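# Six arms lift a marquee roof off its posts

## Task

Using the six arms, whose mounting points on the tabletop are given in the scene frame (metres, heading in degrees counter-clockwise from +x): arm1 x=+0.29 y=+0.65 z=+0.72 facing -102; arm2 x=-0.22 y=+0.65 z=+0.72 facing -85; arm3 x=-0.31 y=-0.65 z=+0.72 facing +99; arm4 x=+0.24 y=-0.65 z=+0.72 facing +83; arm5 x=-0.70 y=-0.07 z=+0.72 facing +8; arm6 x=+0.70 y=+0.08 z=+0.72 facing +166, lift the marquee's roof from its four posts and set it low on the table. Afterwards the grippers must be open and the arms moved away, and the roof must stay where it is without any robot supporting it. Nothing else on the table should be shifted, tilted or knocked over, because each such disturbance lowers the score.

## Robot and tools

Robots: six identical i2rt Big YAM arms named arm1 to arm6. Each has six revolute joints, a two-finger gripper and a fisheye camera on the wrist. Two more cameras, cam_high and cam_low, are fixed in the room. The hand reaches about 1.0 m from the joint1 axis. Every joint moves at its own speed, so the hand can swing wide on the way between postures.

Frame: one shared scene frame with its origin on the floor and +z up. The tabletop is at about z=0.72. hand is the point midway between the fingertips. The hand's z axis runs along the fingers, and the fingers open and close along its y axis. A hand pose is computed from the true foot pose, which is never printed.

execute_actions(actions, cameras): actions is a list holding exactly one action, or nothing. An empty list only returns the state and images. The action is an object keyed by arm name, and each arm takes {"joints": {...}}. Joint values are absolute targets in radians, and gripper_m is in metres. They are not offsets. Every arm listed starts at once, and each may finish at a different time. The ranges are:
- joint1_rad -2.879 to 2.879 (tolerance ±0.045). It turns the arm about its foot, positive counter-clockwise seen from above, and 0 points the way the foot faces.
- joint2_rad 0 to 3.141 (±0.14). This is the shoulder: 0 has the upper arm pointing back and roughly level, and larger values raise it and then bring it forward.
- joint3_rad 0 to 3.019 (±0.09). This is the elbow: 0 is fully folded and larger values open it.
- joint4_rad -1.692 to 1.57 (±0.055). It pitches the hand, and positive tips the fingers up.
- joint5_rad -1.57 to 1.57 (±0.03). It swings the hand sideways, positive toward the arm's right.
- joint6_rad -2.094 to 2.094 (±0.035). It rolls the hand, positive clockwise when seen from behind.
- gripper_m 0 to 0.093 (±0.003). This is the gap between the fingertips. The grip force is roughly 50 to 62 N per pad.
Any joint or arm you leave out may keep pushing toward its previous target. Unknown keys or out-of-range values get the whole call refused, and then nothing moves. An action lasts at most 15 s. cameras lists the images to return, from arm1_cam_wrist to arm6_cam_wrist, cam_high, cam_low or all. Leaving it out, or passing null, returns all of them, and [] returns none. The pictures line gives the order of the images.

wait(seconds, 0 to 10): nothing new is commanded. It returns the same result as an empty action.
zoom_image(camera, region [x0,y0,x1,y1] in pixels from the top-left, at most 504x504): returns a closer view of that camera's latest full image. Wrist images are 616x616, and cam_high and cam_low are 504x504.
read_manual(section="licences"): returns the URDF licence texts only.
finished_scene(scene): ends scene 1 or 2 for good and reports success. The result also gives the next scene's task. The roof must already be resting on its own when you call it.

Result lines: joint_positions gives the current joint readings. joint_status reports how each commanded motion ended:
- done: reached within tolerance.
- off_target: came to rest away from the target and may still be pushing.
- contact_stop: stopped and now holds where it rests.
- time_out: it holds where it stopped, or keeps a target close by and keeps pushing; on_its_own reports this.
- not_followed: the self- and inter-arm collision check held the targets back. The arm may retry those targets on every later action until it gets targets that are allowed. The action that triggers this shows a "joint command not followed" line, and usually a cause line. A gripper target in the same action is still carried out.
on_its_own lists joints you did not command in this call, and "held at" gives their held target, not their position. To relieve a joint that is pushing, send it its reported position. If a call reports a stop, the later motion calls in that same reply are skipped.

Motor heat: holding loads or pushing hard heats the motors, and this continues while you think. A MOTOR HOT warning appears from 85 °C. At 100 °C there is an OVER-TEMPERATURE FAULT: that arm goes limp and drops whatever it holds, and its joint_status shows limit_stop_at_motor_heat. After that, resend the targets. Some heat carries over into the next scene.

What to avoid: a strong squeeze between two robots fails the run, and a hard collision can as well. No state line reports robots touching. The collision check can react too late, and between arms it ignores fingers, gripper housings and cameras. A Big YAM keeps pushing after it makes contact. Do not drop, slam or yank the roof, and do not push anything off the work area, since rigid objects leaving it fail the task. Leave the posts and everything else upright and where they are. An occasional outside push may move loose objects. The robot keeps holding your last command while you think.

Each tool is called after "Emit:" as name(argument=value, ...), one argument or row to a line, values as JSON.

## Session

Emit:
execute_actions(
  actions=[],
)

Scene clock: 0.00 s.
Motor temperatures (°C, as the motors report them): arm1=[25 24 26 22 22 24] | arm2=[23 26 27 23 23 23] | arm3=[24 24 26 26 24 24] | arm4=[21 25 25 26 25 24] | arm5=[25 26 25 22 25 24] | arm6=[25 24 25 23 23 26]
arm1.joint_positions: joint1_rad=+0.239 joint2_rad=+0.412 joint3_rad=+0.539 joint4_rad=-1.236 joint5_rad=+0.187 joint6_rad=-0.411 gripper_m=+0.094
arm1.joint_status: not commanded
arm1.hand: x=+0.2659 y=+0.4597 z=+0.9593 quat_wxyz=(-0.055, -0.531, -0.811, +0.239) (m; scene frame)
arm2.joint_positions: joint1_rad=-0.343 joint2_rad=+0.505 joint3_rad=+0.415 joint4_rad=-0.990 joint5_rad=-0.267 joint6_rad=+0.288 gripper_m=+0.095
arm2.joint_status: not commanded
arm2.hand: x=-0.2190 y=+0.4277 z=+0.8770 quat_wxyz=(-0.259, -0.809, -0.523, +0.069) (m; scene frame)
arm3.joint_positions: joint1_rad=+0.102 joint2_rad=+0.338 joint3_rad=+0.659 joint4_rad=-1.402 joint5_rad=+0.299 joint6_rad=+0.510 gripper_m=+0.094
arm3.joint_status: not commanded
arm3.hand: x=-0.3019 y=-0.4793 z=+0.9812 quat_wxyz=(-0.227, +0.559, -0.781, -0.160) (m; scene frame)
arm4.joint_positions: joint1_rad=-0.205 joint2_rad=+0.483 joint3_rad=+0.470 joint4_rad=-1.097 joint5_rad=-0.160 joint6_rad=-0.561 gripper_m=+0.095
arm4.joint_status: not commanded
arm4.hand: x=+0.2853 y=-0.4451 z=+0.9005 quat_wxyz=(-0.194, +0.766, -0.596, -0.143) (m; scene frame)
arm5.joint_positions: joint1_rad=+0.416 joint2_rad=+0.407 joint3_rad=+0.616 joint4_rad=-1.284 joint5_rad=+0.099 joint6_rad=+0.267 gripper_m=+0.095
arm5.joint_status: not commanded
arm5.hand: x=-0.5254 y=+0.0123 z=+1.0203 quat_wxyz=(-0.243, +0.114, -0.962, -0.048) (m; scene frame)
arm6.joint_positions: joint1_rad=-0.309 joint2_rad=+0.492 joint3_rad=+0.463 joint4_rad=-1.060 joint5_rad=-0.289 joint6_rad=-0.211 gripper_m=+0.095
arm6.joint_status: not commanded
arm6.hand: x=+0.4945 y=+0.1528 z=+0.8872 quat_wxyz=(+0.041, +0.952, -0.135, -0.272) (m; scene frame)
pictures: arm1_cam_wrist, arm2_cam_wrist, arm3_cam_wrist, arm4_cam_wrist, arm5_cam_wrist, arm6_cam_wrist, cam_high, cam_low
Images, in order (width x height): arm1_cam_wrist 616x616, arm2_cam_wrist 616x616, arm3_cam_wrist 616x616, arm4_cam_wrist 616x616, arm5_cam_wrist 616x616, arm6_cam_wrist 616x616, cam_high 504x504, cam_low 504x504.

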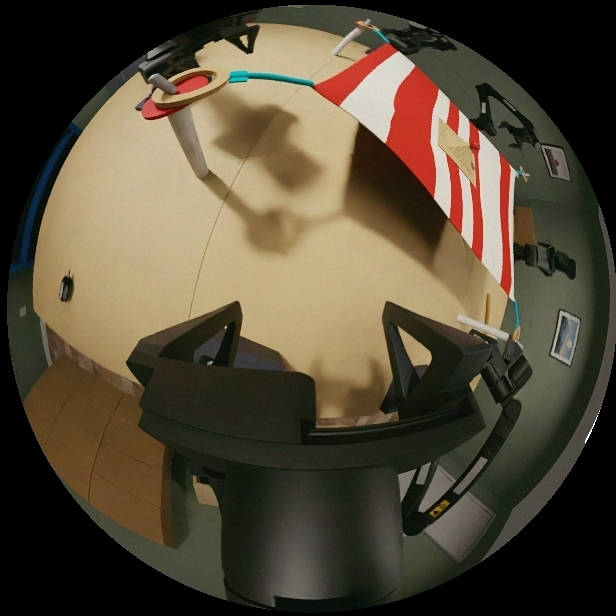

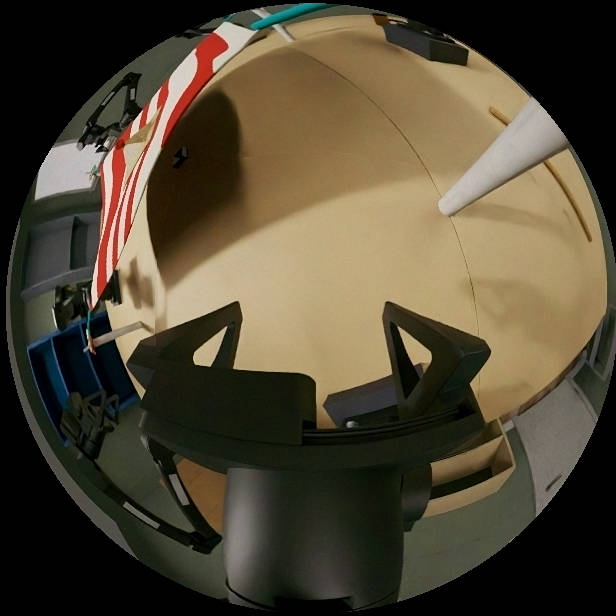

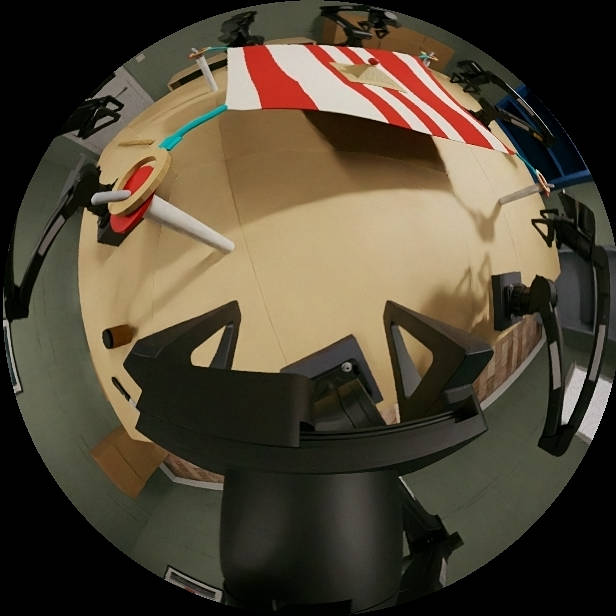

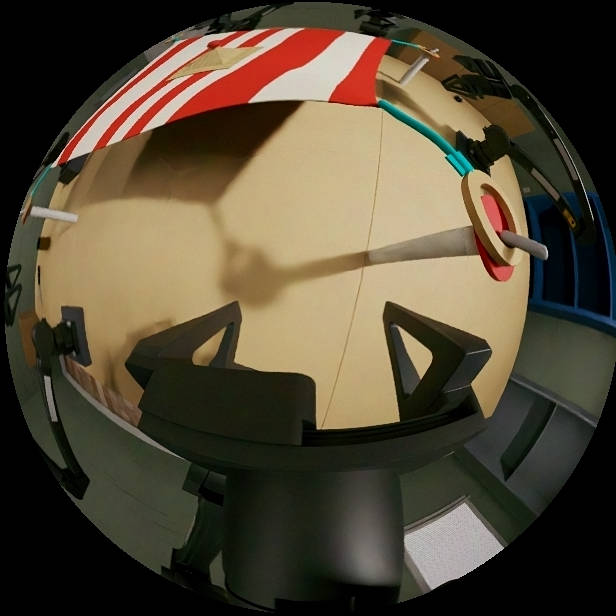

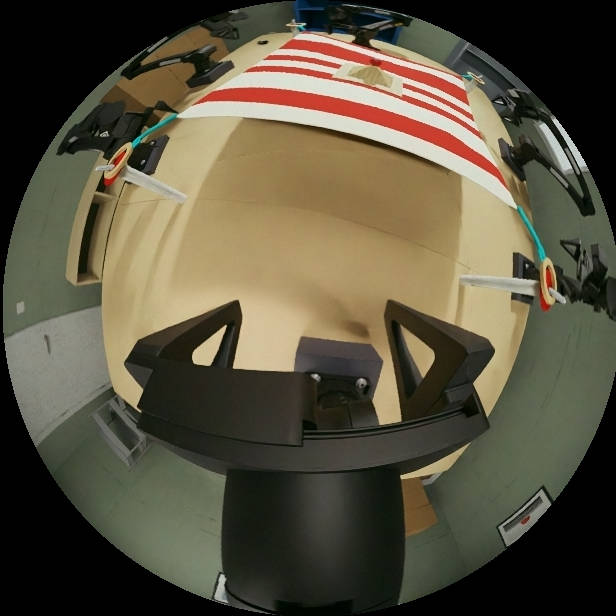

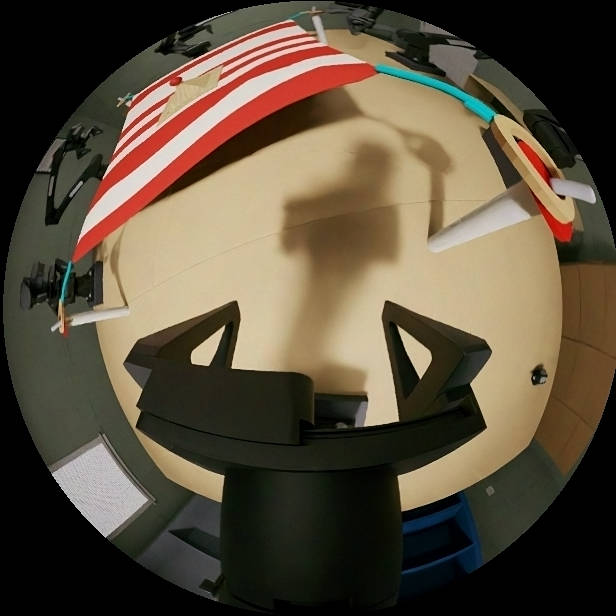

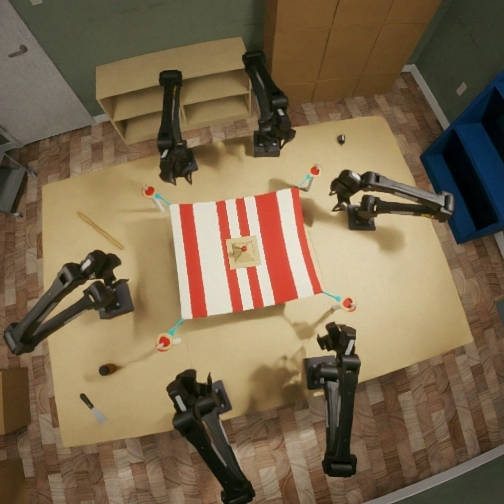

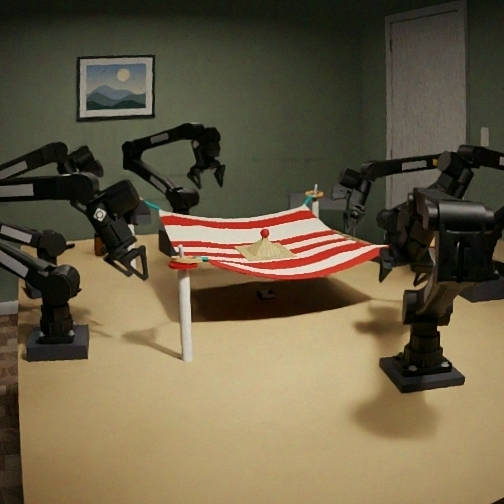

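Emit:
zoom_image(
  camera="cam_high",
  region=[270, 140, 354, 224],
)

Emit:
zoom_image(
  camera="cam_high",
  region=[120, 160, 204, 244],
)

Emit:
zoom_image(
  camera="cam_high",
  region=[130, 295, 214, 379],
)

Emit:
zoom_image(
  camera="cam_high",
  region=[295, 260, 379, 344],
)

Region (270, 140, 354, 224) of cam_high's 504x504 image, scaled by 6.000, with more detail than that image has.

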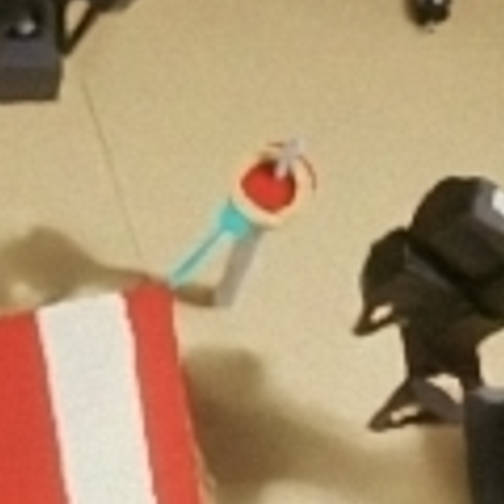

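Region (120, 160, 204, 244) of cam_high's 504x504 image, scaled by 6.000, with more detail than that image has.

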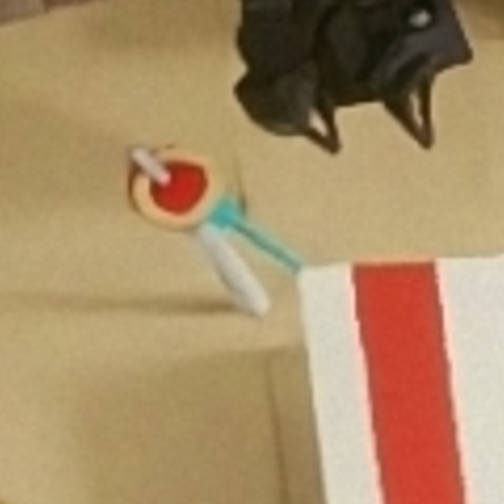

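Region (130, 295, 214, 379) of cam_high's 504x504 image, scaled by 6.000, with more detail than that image has.

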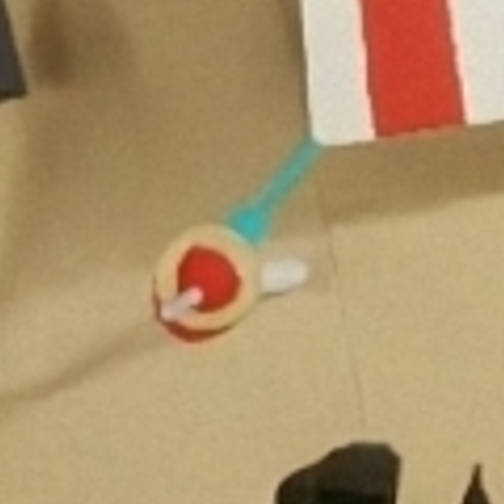

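Region (295, 260, 379, 344) of cam_high's 504x504 image, scaled by 6.000, with more detail than that image has.

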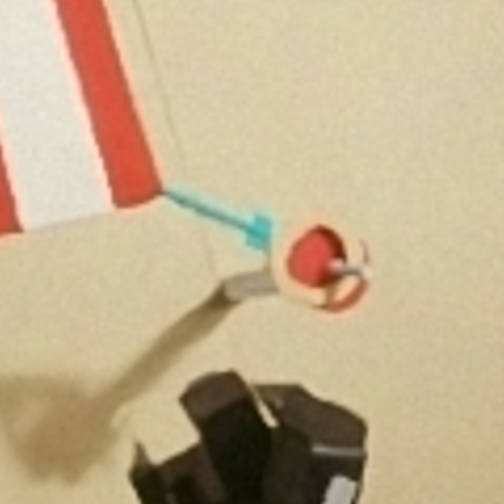

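Emit:
execute_actions(
  actions=[
    {"arm1":{"joints":{"joint2_rad":0.6,"joint3_rad":1.21,"joint4_rad":-1.414,"joint5_rad":0,"joint6_rad":0.6}},"arm2":{"joints":{"joint1_rad":-0.3,"joint3_rad":1.252,"joint4_rad":-1.599,"joint6_rad":-0.6}},"arm3":{"joints":{"joint1_rad":0.05,"joint2_rad":0.5,"joint3_rad":1.312,"joint4_rad":-1.624}},"arm4":{"joints":{"joint1_rad":-0.08,"joint3_rad":1.19,"joint4_rad":-1.53}},"arm5":{"joints":{"joint1_rad":0.15,"joint2_rad":0.25}},"arm6":{"joints":{"joint1_rad":0.4,"joint2_rad":0.2,"joint3_rad":0.5,"joint4_rad":-1.2}}},
  ],
  cameras=["cam_high"],
)

Scene clock: 6.53 s.
Motor temperatures (°C, as the motors report them): arm1=[25 24 28 22 22 24] | arm2=[23 26 28 23 23 23] | arm3=[24 24 27 26 24 24] | arm4=[21 25 26 26 25 24] | arm5=[25 26 26 22 25 24] | arm6=[25 24 26 23 23 26]
arm1.joint_positions: joint1_rad=+0.239 joint2_rad=+0.600 joint3_rad=+1.178 joint4_rad=-1.397 joint5_rad=+0.002 joint6_rad=+0.588 gripper_m=+0.094
arm1.joint_status: all done
arm1.hand: x=+0.2991 y=+0.4149 z=+1.2134 quat_wxyz=(-0.328, -0.810, -0.457, +0.166) (m; scene frame)
arm2.joint_positions: joint1_rad=-0.304 joint2_rad=+0.506 joint3_rad=+1.218 joint4_rad=-1.581 joint5_rad=-0.267 joint6_rad=-0.589 gripper_m=+0.095
arm2.joint_status: all done
arm2.hand: x=-0.1997 y=+0.4736 z=+1.1899 quat_wxyz=(-0.245, -0.467, -0.809, +0.261) (m; scene frame)
arm3.joint_positions: joint1_rad=+0.056 joint2_rad=+0.500 joint3_rad=+1.272 joint4_rad=-1.606 joint5_rad=+0.299 joint6_rad=+0.510 gripper_m=+0.094
arm3.joint_status: all done
arm3.hand: x=-0.2936 y=-0.4843 z=+1.2125 quat_wxyz=(-0.274, +0.505, -0.775, -0.264) (m; scene frame)
arm4.joint_positions: joint1_rad=-0.086 joint2_rad=+0.483 joint3_rad=+1.160 joint4_rad=-1.521 joint5_rad=-0.160 joint6_rad=-0.561 gripper_m=+0.095
arm4.joint_status: all done
arm4.hand: x=+0.2506 y=-0.4710 z=+1.1805 quat_wxyz=(-0.303, +0.775, -0.518, -0.199) (m; scene frame)
arm5.joint_positions: joint1_rad=+0.161 joint2_rad=+0.245 joint3_rad=+0.616 joint4_rad=-1.284 joint5_rad=+0.099 joint6_rad=+0.267 gripper_m=+0.095
arm5.joint_status: all done
arm5.hand: x=-0.5245 y=-0.0379 z=+1.0469 quat_wxyz=(-0.322, -0.013, -0.946, -0.037) (m; scene frame)
arm6.joint_positions: joint1_rad=+0.393 joint2_rad=+0.201 joint3_rad=+0.463 joint4_rad=-1.186 joint5_rad=-0.289 joint6_rad=-0.211 gripper_m=+0.095
arm6.joint_status: all done
arm6.hand: x=+0.5314 y=+0.0077 z=+0.9220 quat_wxyz=(+0.126, +0.916, +0.208, -0.320) (m; scene frame)
pictures: cam_high
Images, in order (width x height): cam_high 504x504.

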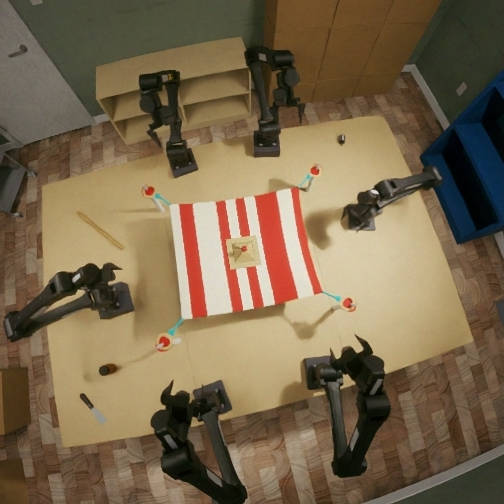

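Emit:
execute_actions(
  actions=[
    {"arm1":{"joints":{"joint1_rad":0.579,"joint2_rad":1.332,"joint3_rad":1.199,"joint6_rad":1.341}},"arm2":{"joints":{"joint1_rad":-0.594,"joint2_rad":1.17,"joint3_rad":1.238,"joint5_rad":0,"joint6_rad":-1.275}},"arm3":{"joints":{"joint1_rad":0.127,"joint2_rad":1.202,"joint3_rad":1.301,"joint5_rad":0,"joint6_rad":1.205}},"arm4":{"joints":{"joint1_rad":-0.308,"joint2_rad":1.214,"joint3_rad":1.178,"joint5_rad":0,"joint6_rad":-1.3}}},
  ],
  cameras=["arm1_cam_wrist","arm2_cam_wrist","arm3_cam_wrist","arm4_cam_wrist","cam_low"],
)

Scene clock: 8.60 s.
Motor temperatures (°C, as the motors report them): arm1=[25 24 28 22 22 24] | arm2=[23 26 28 23 23 23] | arm3=[24 24 28 26 24 24] | arm4=[21 25 27 26 25 24] | arm5=[25 26 27 22 25 24] | arm6=[25 24 26 23 23 26]
arm1.joint_positions: joint1_rad=+0.580 joint2_rad=+1.326 joint3_rad=+1.178 joint4_rad=-1.398 joint5_rad=+0.001 joint6_rad=+1.329 gripper_m=+0.094
arm1.joint_status: all done
arm1.hand: x=+0.4321 y=+0.2982 z=+0.9964 quat_wxyz=(-0.013, -0.951, -0.309, -0.001) (m; scene frame)
arm2.joint_positions: joint1_rad=-0.592 joint2_rad=+1.175 joint3_rad=+1.218 joint4_rad=-1.583 joint5_rad=-0.002 joint6_rad=-1.264 gripper_m=+0.095
arm2.joint_status: all done
arm2.hand: x=-0.3614 y=+0.3532 z=+1.0272 quat_wxyz=(+0.006, -0.371, -0.929, +0.013) (m; scene frame)
arm3.joint_positions: joint1_rad=+0.121 joint2_rad=+1.209 joint3_rad=+1.272 joint4_rad=-1.608 joint5_rad=+0.003 joint6_rad=+1.190 gripper_m=+0.094
arm3.joint_status: all done
arm3.hand: x=-0.4014 y=-0.3215 z=+1.0364 quat_wxyz=(-0.003, +0.321, -0.947, -0.010) (m; scene frame)
arm4.joint_positions: joint1_rad=-0.301 joint2_rad=+1.209 joint3_rad=+1.160 joint4_rad=-1.524 joint5_rad=-0.002 joint6_rad=-1.288 gripper_m=+0.095
arm4.joint_status: all done
arm4.hand: x=+0.3818 y=-0.3506 z=+1.0024 quat_wxyz=(-0.001, +0.934, -0.358, +0.004) (m; scene frame)
arm5.joint_positions: joint1_rad=+0.161 joint2_rad=+0.245 joint3_rad=+0.616 joint4_rad=-1.284 joint5_rad=+0.099 joint6_rad=+0.267 gripper_m=+0.095
arm5.joint_status: not commanded
arm5.hand: x=-0.5245 y=-0.0379 z=+1.0469 quat_wxyz=(-0.322, -0.013, -0.946, -0.037) (m; scene frame)
arm6.joint_positions: joint1_rad=+0.393 joint2_rad=+0.201 joint3_rad=+0.463 joint4_rad=-1.186 joint5_rad=-0.289 joint6_rad=-0.211 gripper_m=+0.095
arm6.joint_status: not commanded
arm6.hand: x=+0.5314 y=+0.0077 z=+0.9220 quat_wxyz=(+0.126, +0.916, +0.208, -0.320) (m; scene frame)
pictures: arm1_cam_wrist, arm2_cam_wrist, arm3_cam_wrist, arm4_cam_wrist, cam_low
Images, in order (width x height): arm1_cam_wrist 616x616, arm2_cam_wrist 616x616, arm3_cam_wrist 616x616, arm4_cam_wrist 616x616, cam_low 504x504.

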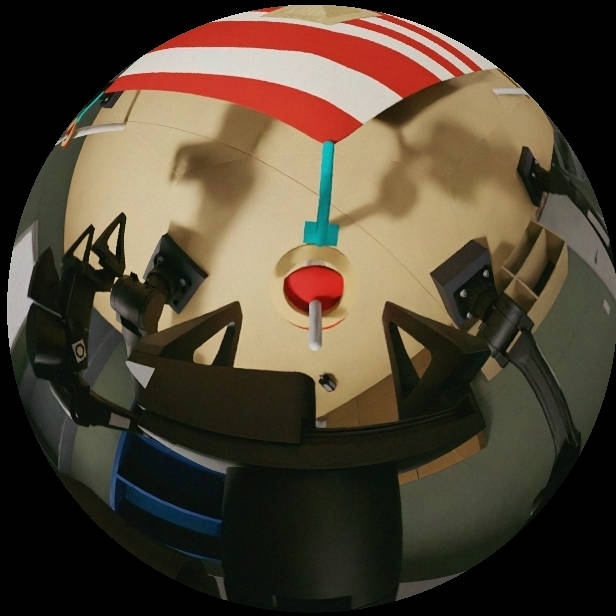

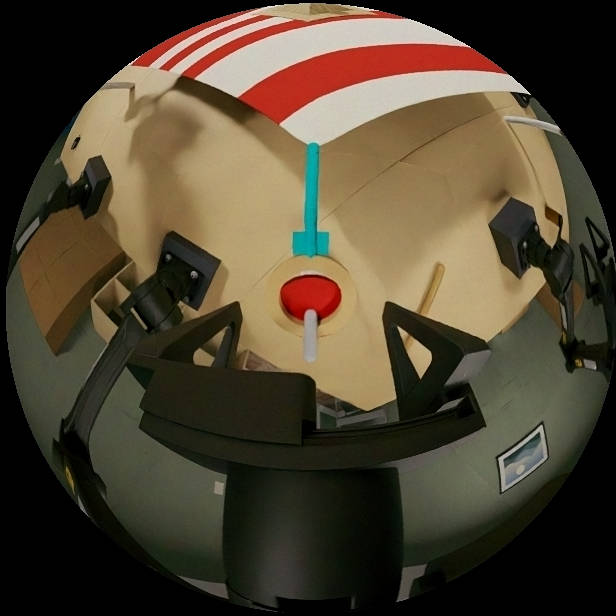

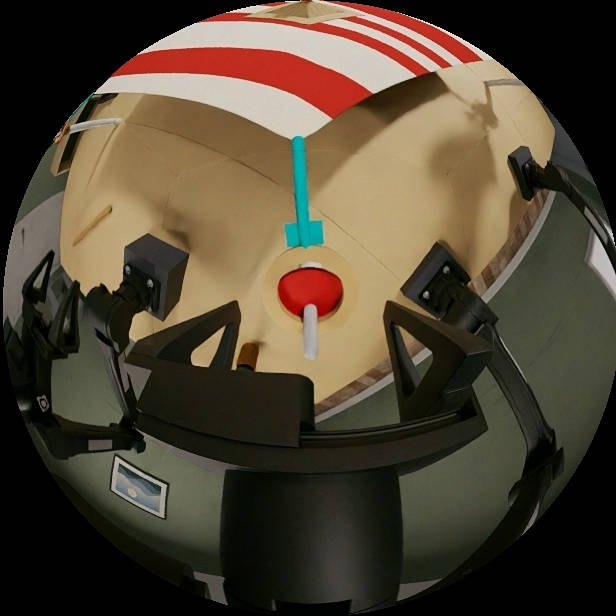

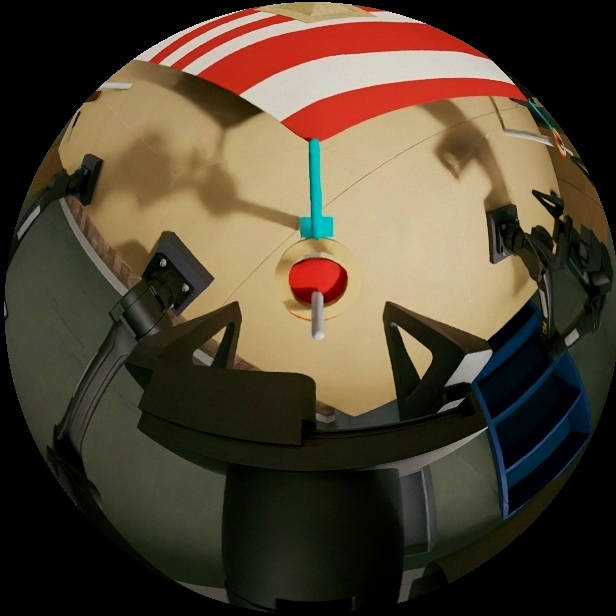

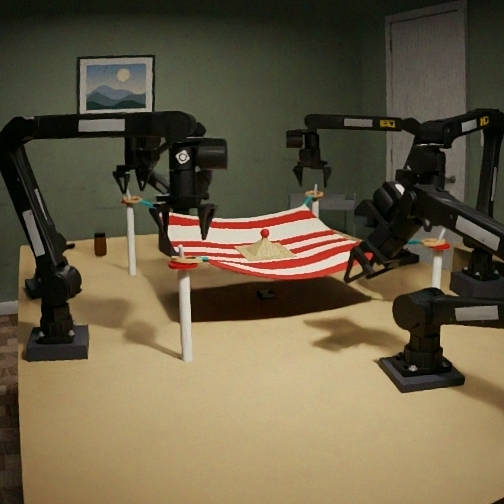

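Emit:
zoom_image(
  camera="arm1_cam_wrist",
  region=[228, 200, 396, 368],
)

Emit:
zoom_image(
  camera="arm2_cam_wrist",
  region=[228, 200, 396, 368],
)

Emit:
zoom_image(
  camera="arm3_cam_wrist",
  region=[228, 200, 396, 368],
)

Emit:
zoom_image(
  camera="arm4_cam_wrist",
  region=[228, 200, 396, 368],
)

Region (228, 200, 396, 368) of arm1_cam_wrist's 616x616 image, scaled by 3.000, with more detail than that image has.

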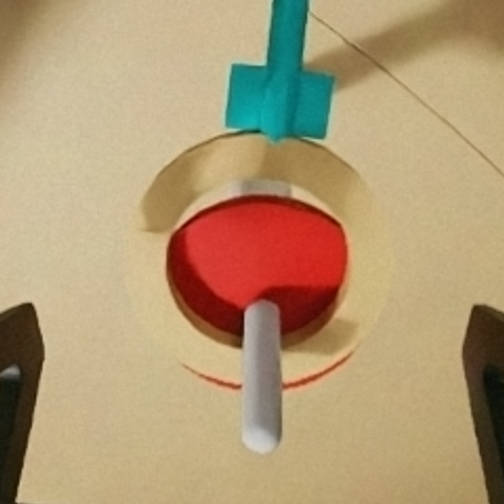

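Region (228, 200, 396, 368) of arm2_cam_wrist's 616x616 image, scaled by 3.000, with more detail than that image has.

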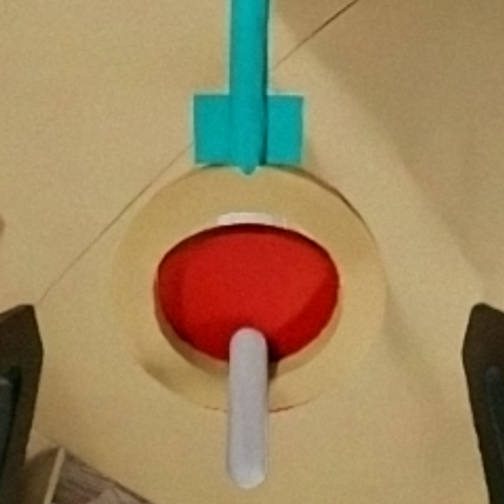

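Region (228, 200, 396, 368) of arm3_cam_wrist's 616x616 image, scaled by 3.000, with more detail than that image has.

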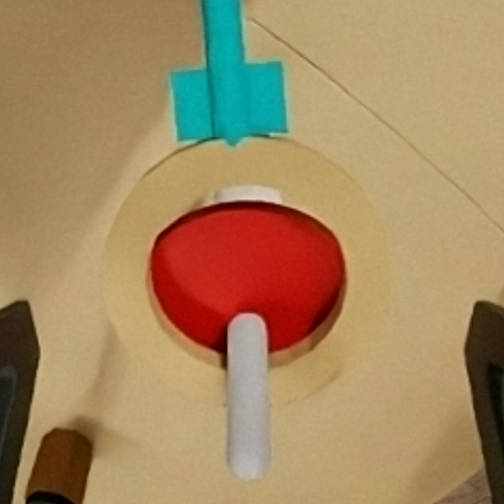

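Region (228, 200, 396, 368) of arm4_cam_wrist's 616x616 image, scaled by 3.000, with more detail than that image has.

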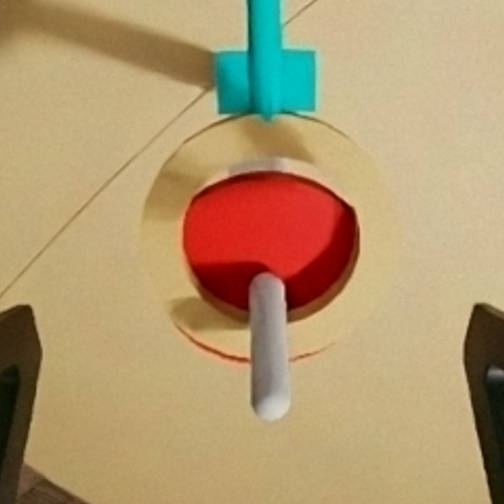

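Emit:
execute_actions(
  actions=[
    {"arm1":{"joints":{"joint3_rad":1.054,"joint4_rad":-1.228,"joint6_rad":1.42}},"arm2":{"joints":{"joint1_rad":-0.613,"joint3_rad":1.125,"joint4_rad":-1.483}},"arm3":{"joints":{"joint3_rad":1.177,"joint4_rad":-1.502,"joint6_rad":1.1}},"arm4":{"joints":{"joint1_rad":-0.315,"joint2_rad":1.253,"joint3_rad":1.056,"joint4_rad":-1.374}}},
  ],
  cameras=["arm1_cam_wrist","arm2_cam_wrist","arm3_cam_wrist","arm4_cam_wrist","cam_low"],
)

Scene clock: 11.00 s.
Motor temperatures (°C, as the motors report them): arm1=[25 24 28 22 22 24] | arm2=[23 26 29 23 23 23] | arm3=[24 24 28 26 24 24] | arm4=[21 25 27 26 25 24] | arm5=[25 26 27 22 25 24] | arm6=[25 24 27 23 23 26]
arm1.joint_positions: joint1_rad=+0.580 joint2_rad=+1.326 joint3_rad=+1.053 joint4_rad=-1.244 joint5_rad=+0.001 joint6_rad=+1.408 gripper_m=+0.094
arm1.joint_status: all done
arm1.hand: x=+0.4313 y=+0.3005 z=+0.9504 quat_wxyz=(-0.028, -0.962, -0.271, -0.003) (m; scene frame)
arm2.joint_positions: joint1_rad=-0.607 joint2_rad=+1.169 joint3_rad=+1.117 joint4_rad=-1.500 joint5_rad=-0.002 joint6_rad=-1.265 gripper_m=+0.095
arm2.joint_status: all done
arm2.hand: x=-0.3637 y=+0.3604 z=+0.9903 quat_wxyz=(+0.005, -0.378, -0.926, +0.007) (m; scene frame)
arm3.joint_positions: joint1_rad=+0.121 joint2_rad=+1.205 joint3_rad=+1.182 joint4_rad=-1.520 joint5_rad=+0.003 joint6_rad=+1.115 gripper_m=+0.094
arm3.joint_status: all done
arm3.hand: x=-0.4012 y=-0.3221 z=+1.0032 quat_wxyz=(-0.003, +0.357, -0.934, -0.010) (m; scene frame)
arm4.joint_positions: joint1_rad=-0.303 joint2_rad=+1.245 joint3_rad=+1.048 joint4_rad=-1.384 joint5_rad=-0.002 joint6_rad=-1.289 gripper_m=+0.095
arm4.joint_status: all done
arm4.hand: x=+0.3850 y=-0.3468 z=+0.9483 quat_wxyz=(+0.003, +0.934, -0.359, +0.003) (m; scene frame)
arm5.joint_positions: joint1_rad=+0.161 joint2_rad=+0.245 joint3_rad=+0.616 joint4_rad=-1.284 joint5_rad=+0.099 joint6_rad=+0.267 gripper_m=+0.095
arm5.joint_status: not commanded
arm5.hand: x=-0.5245 y=-0.0379 z=+1.0469 quat_wxyz=(-0.322, -0.013, -0.946, -0.037) (m; scene frame)
arm6.joint_positions: joint1_rad=+0.393 joint2_rad=+0.201 joint3_rad=+0.463 joint4_rad=-1.186 joint5_rad=-0.289 joint6_rad=-0.211 gripper_m=+0.095
arm6.joint_status: not commanded
arm6.hand: x=+0.5314 y=+0.0077 z=+0.9220 quat_wxyz=(+0.126, +0.916, +0.208, -0.320) (m; scene frame)
pictures: arm1_cam_wrist, arm2_cam_wrist, arm3_cam_wrist, arm4_cam_wrist, cam_low
Images, in order (width x height): arm1_cam_wrist 616x616, arm2_cam_wrist 616x616, arm3_cam_wrist 616x616, arm4_cam_wrist 616x616, cam_low 504x504.

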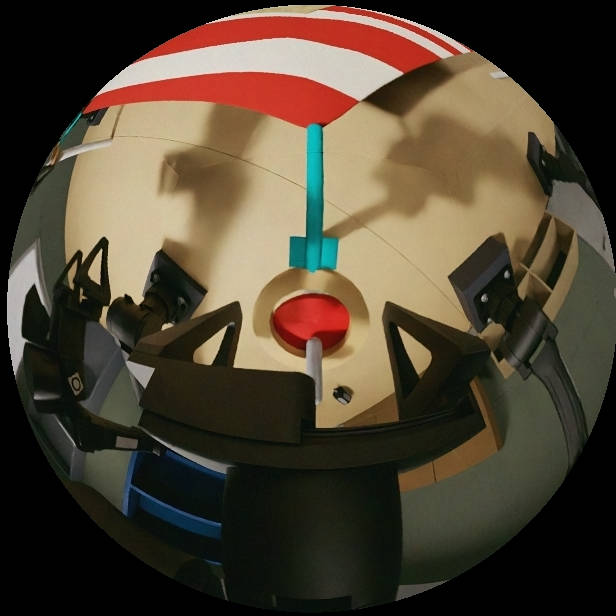

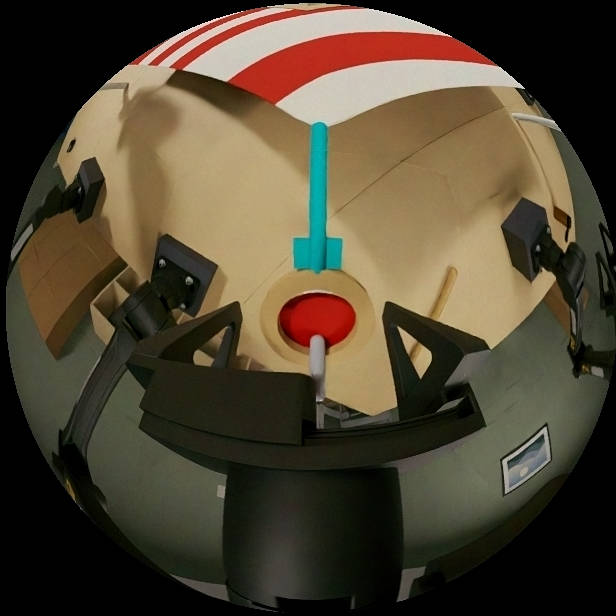

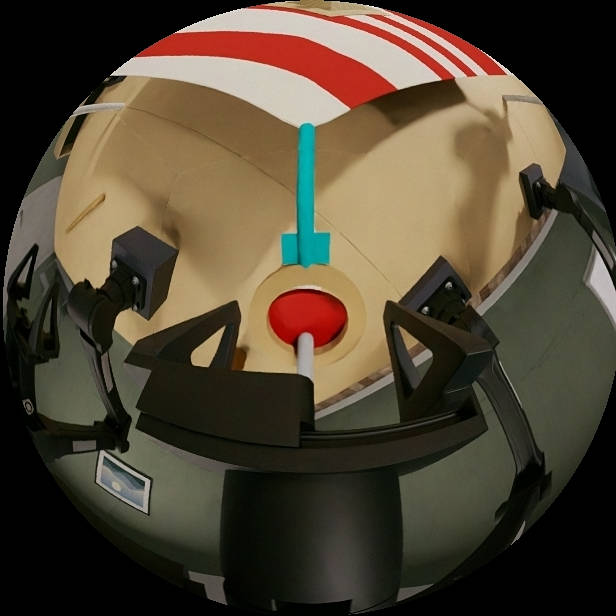

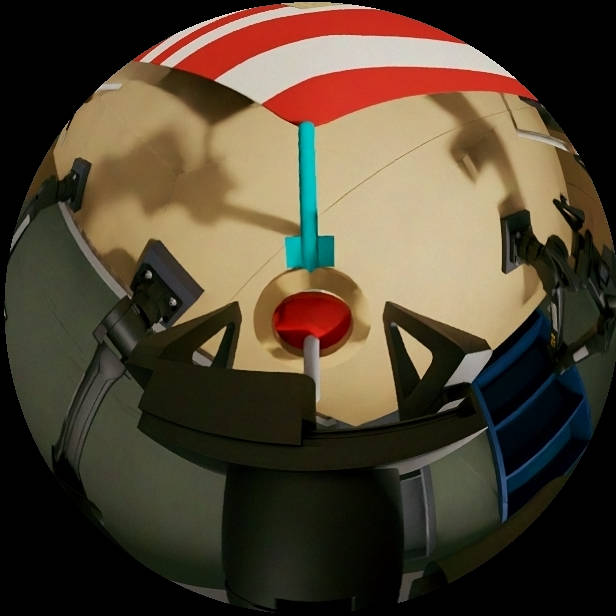

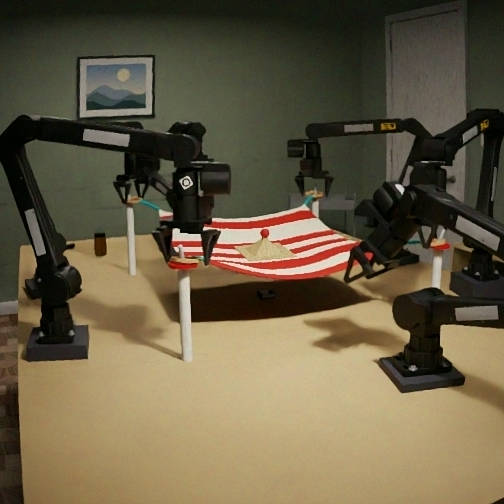

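Emit:
execute_actions(
  actions=[],
)

Scene clock: 12.10 s.
Motor temperatures (°C, as the motors report them): arm1=[25 24 28 22 22 24] | arm2=[23 26 29 23 23 23] | arm3=[24 24 28 26 24 24] | arm4=[21 25 27 26 25 24] | arm5=[25 26 27 22 25 24] | arm6=[25 24 27 23 23 26]
arm1.joint_positions: joint1_rad=+0.580 joint2_rad=+1.326 joint3_rad=+1.053 joint4_rad=-1.244 joint5_rad=+0.001 joint6_rad=+1.408 gripper_m=+0.094
arm1.joint_status: all done
arm1.hand: x=+0.4313 y=+0.3005 z=+0.9504 quat_wxyz=(-0.028, -0.962, -0.271, -0.003) (m; scene frame)
arm2.joint_positions: joint1_rad=-0.607 joint2_rad=+1.169 joint3_rad=+1.117 joint4_rad=-1.500 joint5_rad=-0.002 joint6_rad=-1.265 gripper_m=+0.095
arm2.joint_status: all done
arm2.hand: x=-0.3637 y=+0.3604 z=+0.9903 quat_wxyz=(+0.005, -0.378, -0.926, +0.007) (m; scene frame)
arm3.joint_positions: joint1_rad=+0.121 joint2_rad=+1.205 joint3_rad=+1.182 joint4_rad=-1.520 joint5_rad=+0.003 joint6_rad=+1.114 gripper_m=+0.094
arm3.joint_status: all done
arm3.hand: x=-0.4012 y=-0.3221 z=+1.0032 quat_wxyz=(-0.003, +0.357, -0.934, -0.010) (m; scene frame)
arm4.joint_positions: joint1_rad=-0.303 joint2_rad=+1.245 joint3_rad=+1.048 joint4_rad=-1.384 joint5_rad=-0.002 joint6_rad=-1.289 gripper_m=+0.095
arm4.joint_status: all done
arm4.hand: x=+0.3850 y=-0.3468 z=+0.9483 quat_wxyz=(+0.003, +0.934, -0.359, +0.003) (m; scene frame)
arm5.joint_positions: joint1_rad=+0.161 joint2_rad=+0.245 joint3_rad=+0.616 joint4_rad=-1.284 joint5_rad=+0.099 joint6_rad=+0.267 gripper_m=+0.095
arm5.joint_status: not commanded
arm5.hand: x=-0.5245 y=-0.0379 z=+1.0469 quat_wxyz=(-0.322, -0.013, -0.946, -0.037) (m; scene frame)
arm6.joint_positions: joint1_rad=+0.393 joint2_rad=+0.201 joint3_rad=+0.463 joint4_rad=-1.186 joint5_rad=-0.289 joint6_rad=-0.211 gripper_m=+0.095
arm6.joint_status: not commanded
arm6.hand: x=+0.5314 y=+0.0077 z=+0.9220 quat_wxyz=(+0.126, +0.916, +0.208, -0.320) (m; scene frame)
pictures: arm1_cam_wrist, arm2_cam_wrist, arm3_cam_wrist, arm4_cam_wrist, arm5_cam_wrist, arm6_cam_wrist, cam_high, cam_low
Images, in order (width x height): arm1_cam_wrist 616x616, arm2_cam_wrist 616x616, arm3_cam_wrist 616x616, arm4_cam_wrist 616x616, arm5_cam_wrist 616x616, arm6_cam_wrist 616x616, cam_high 504x504, cam_low 504x504.

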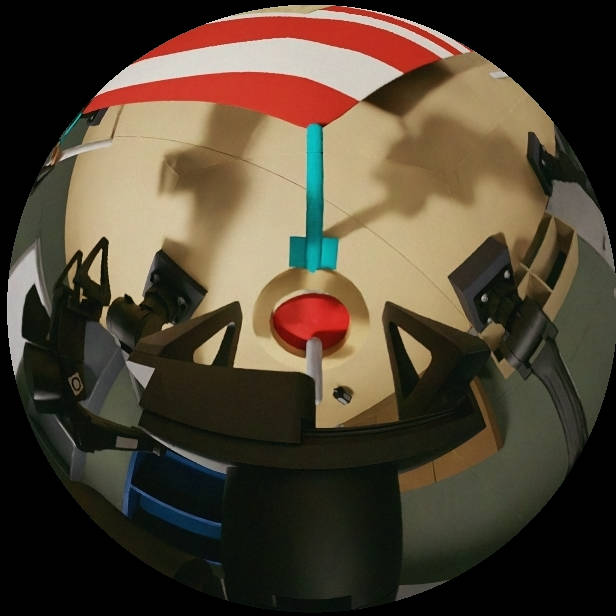

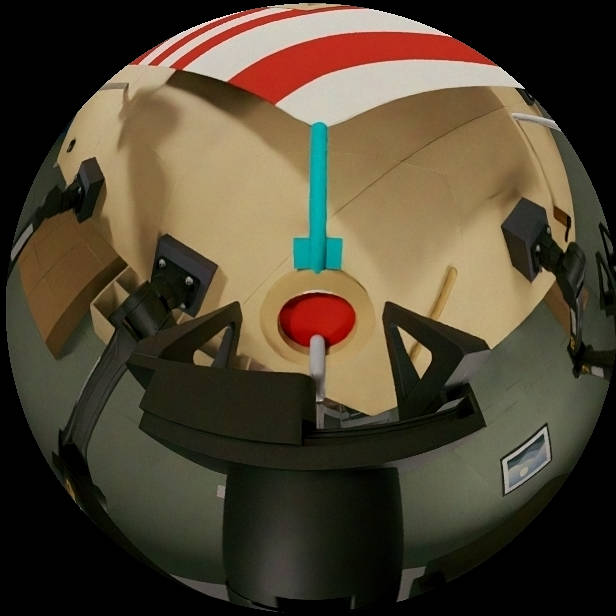

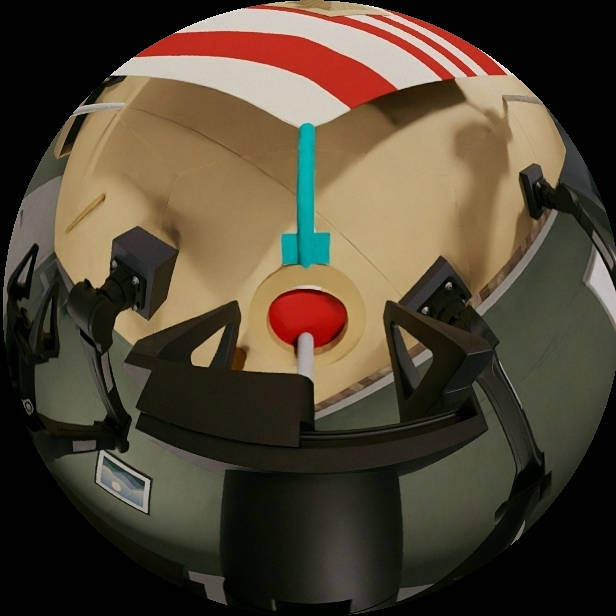

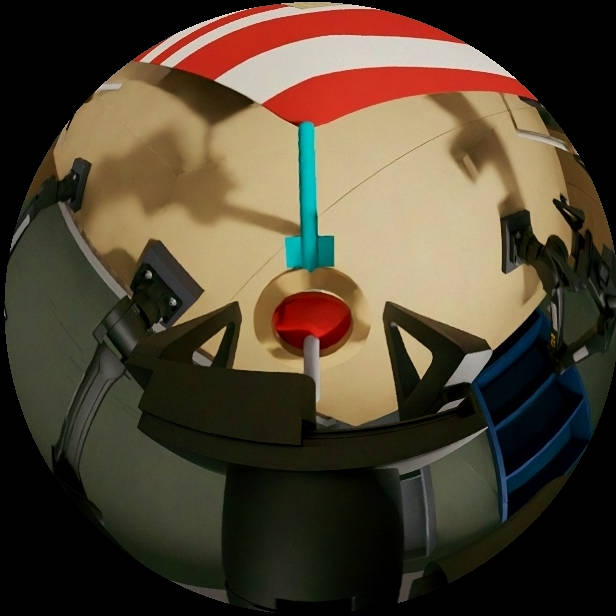

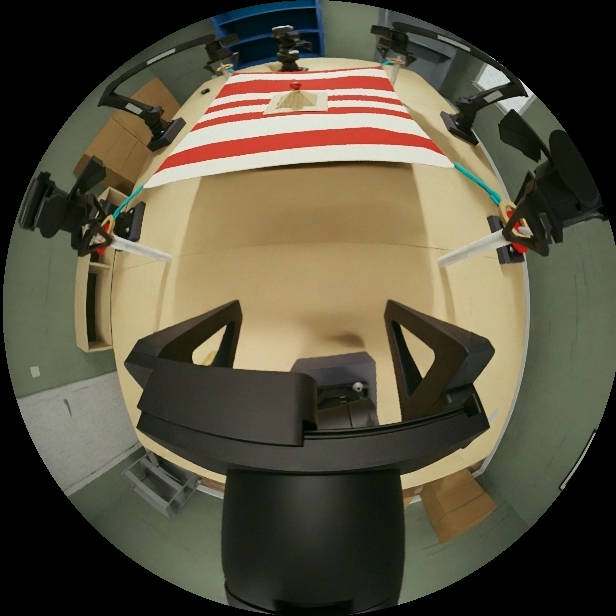

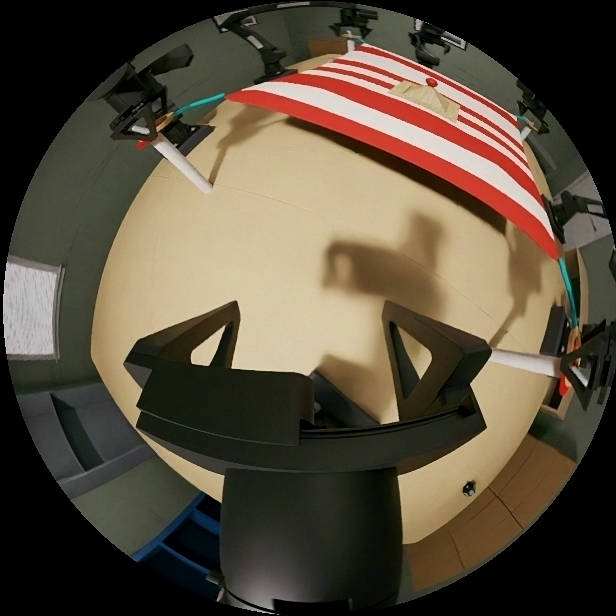

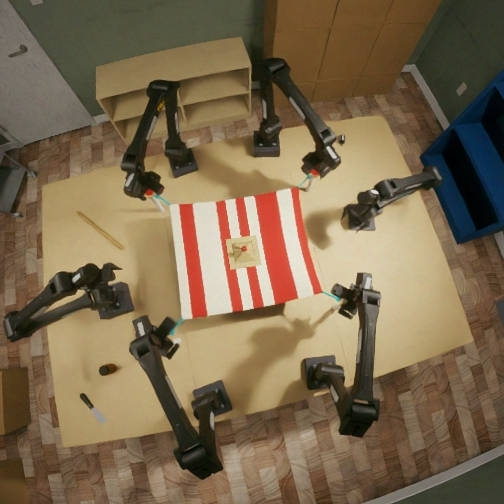

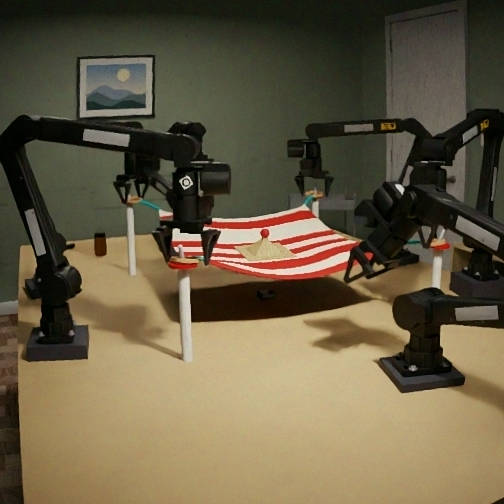

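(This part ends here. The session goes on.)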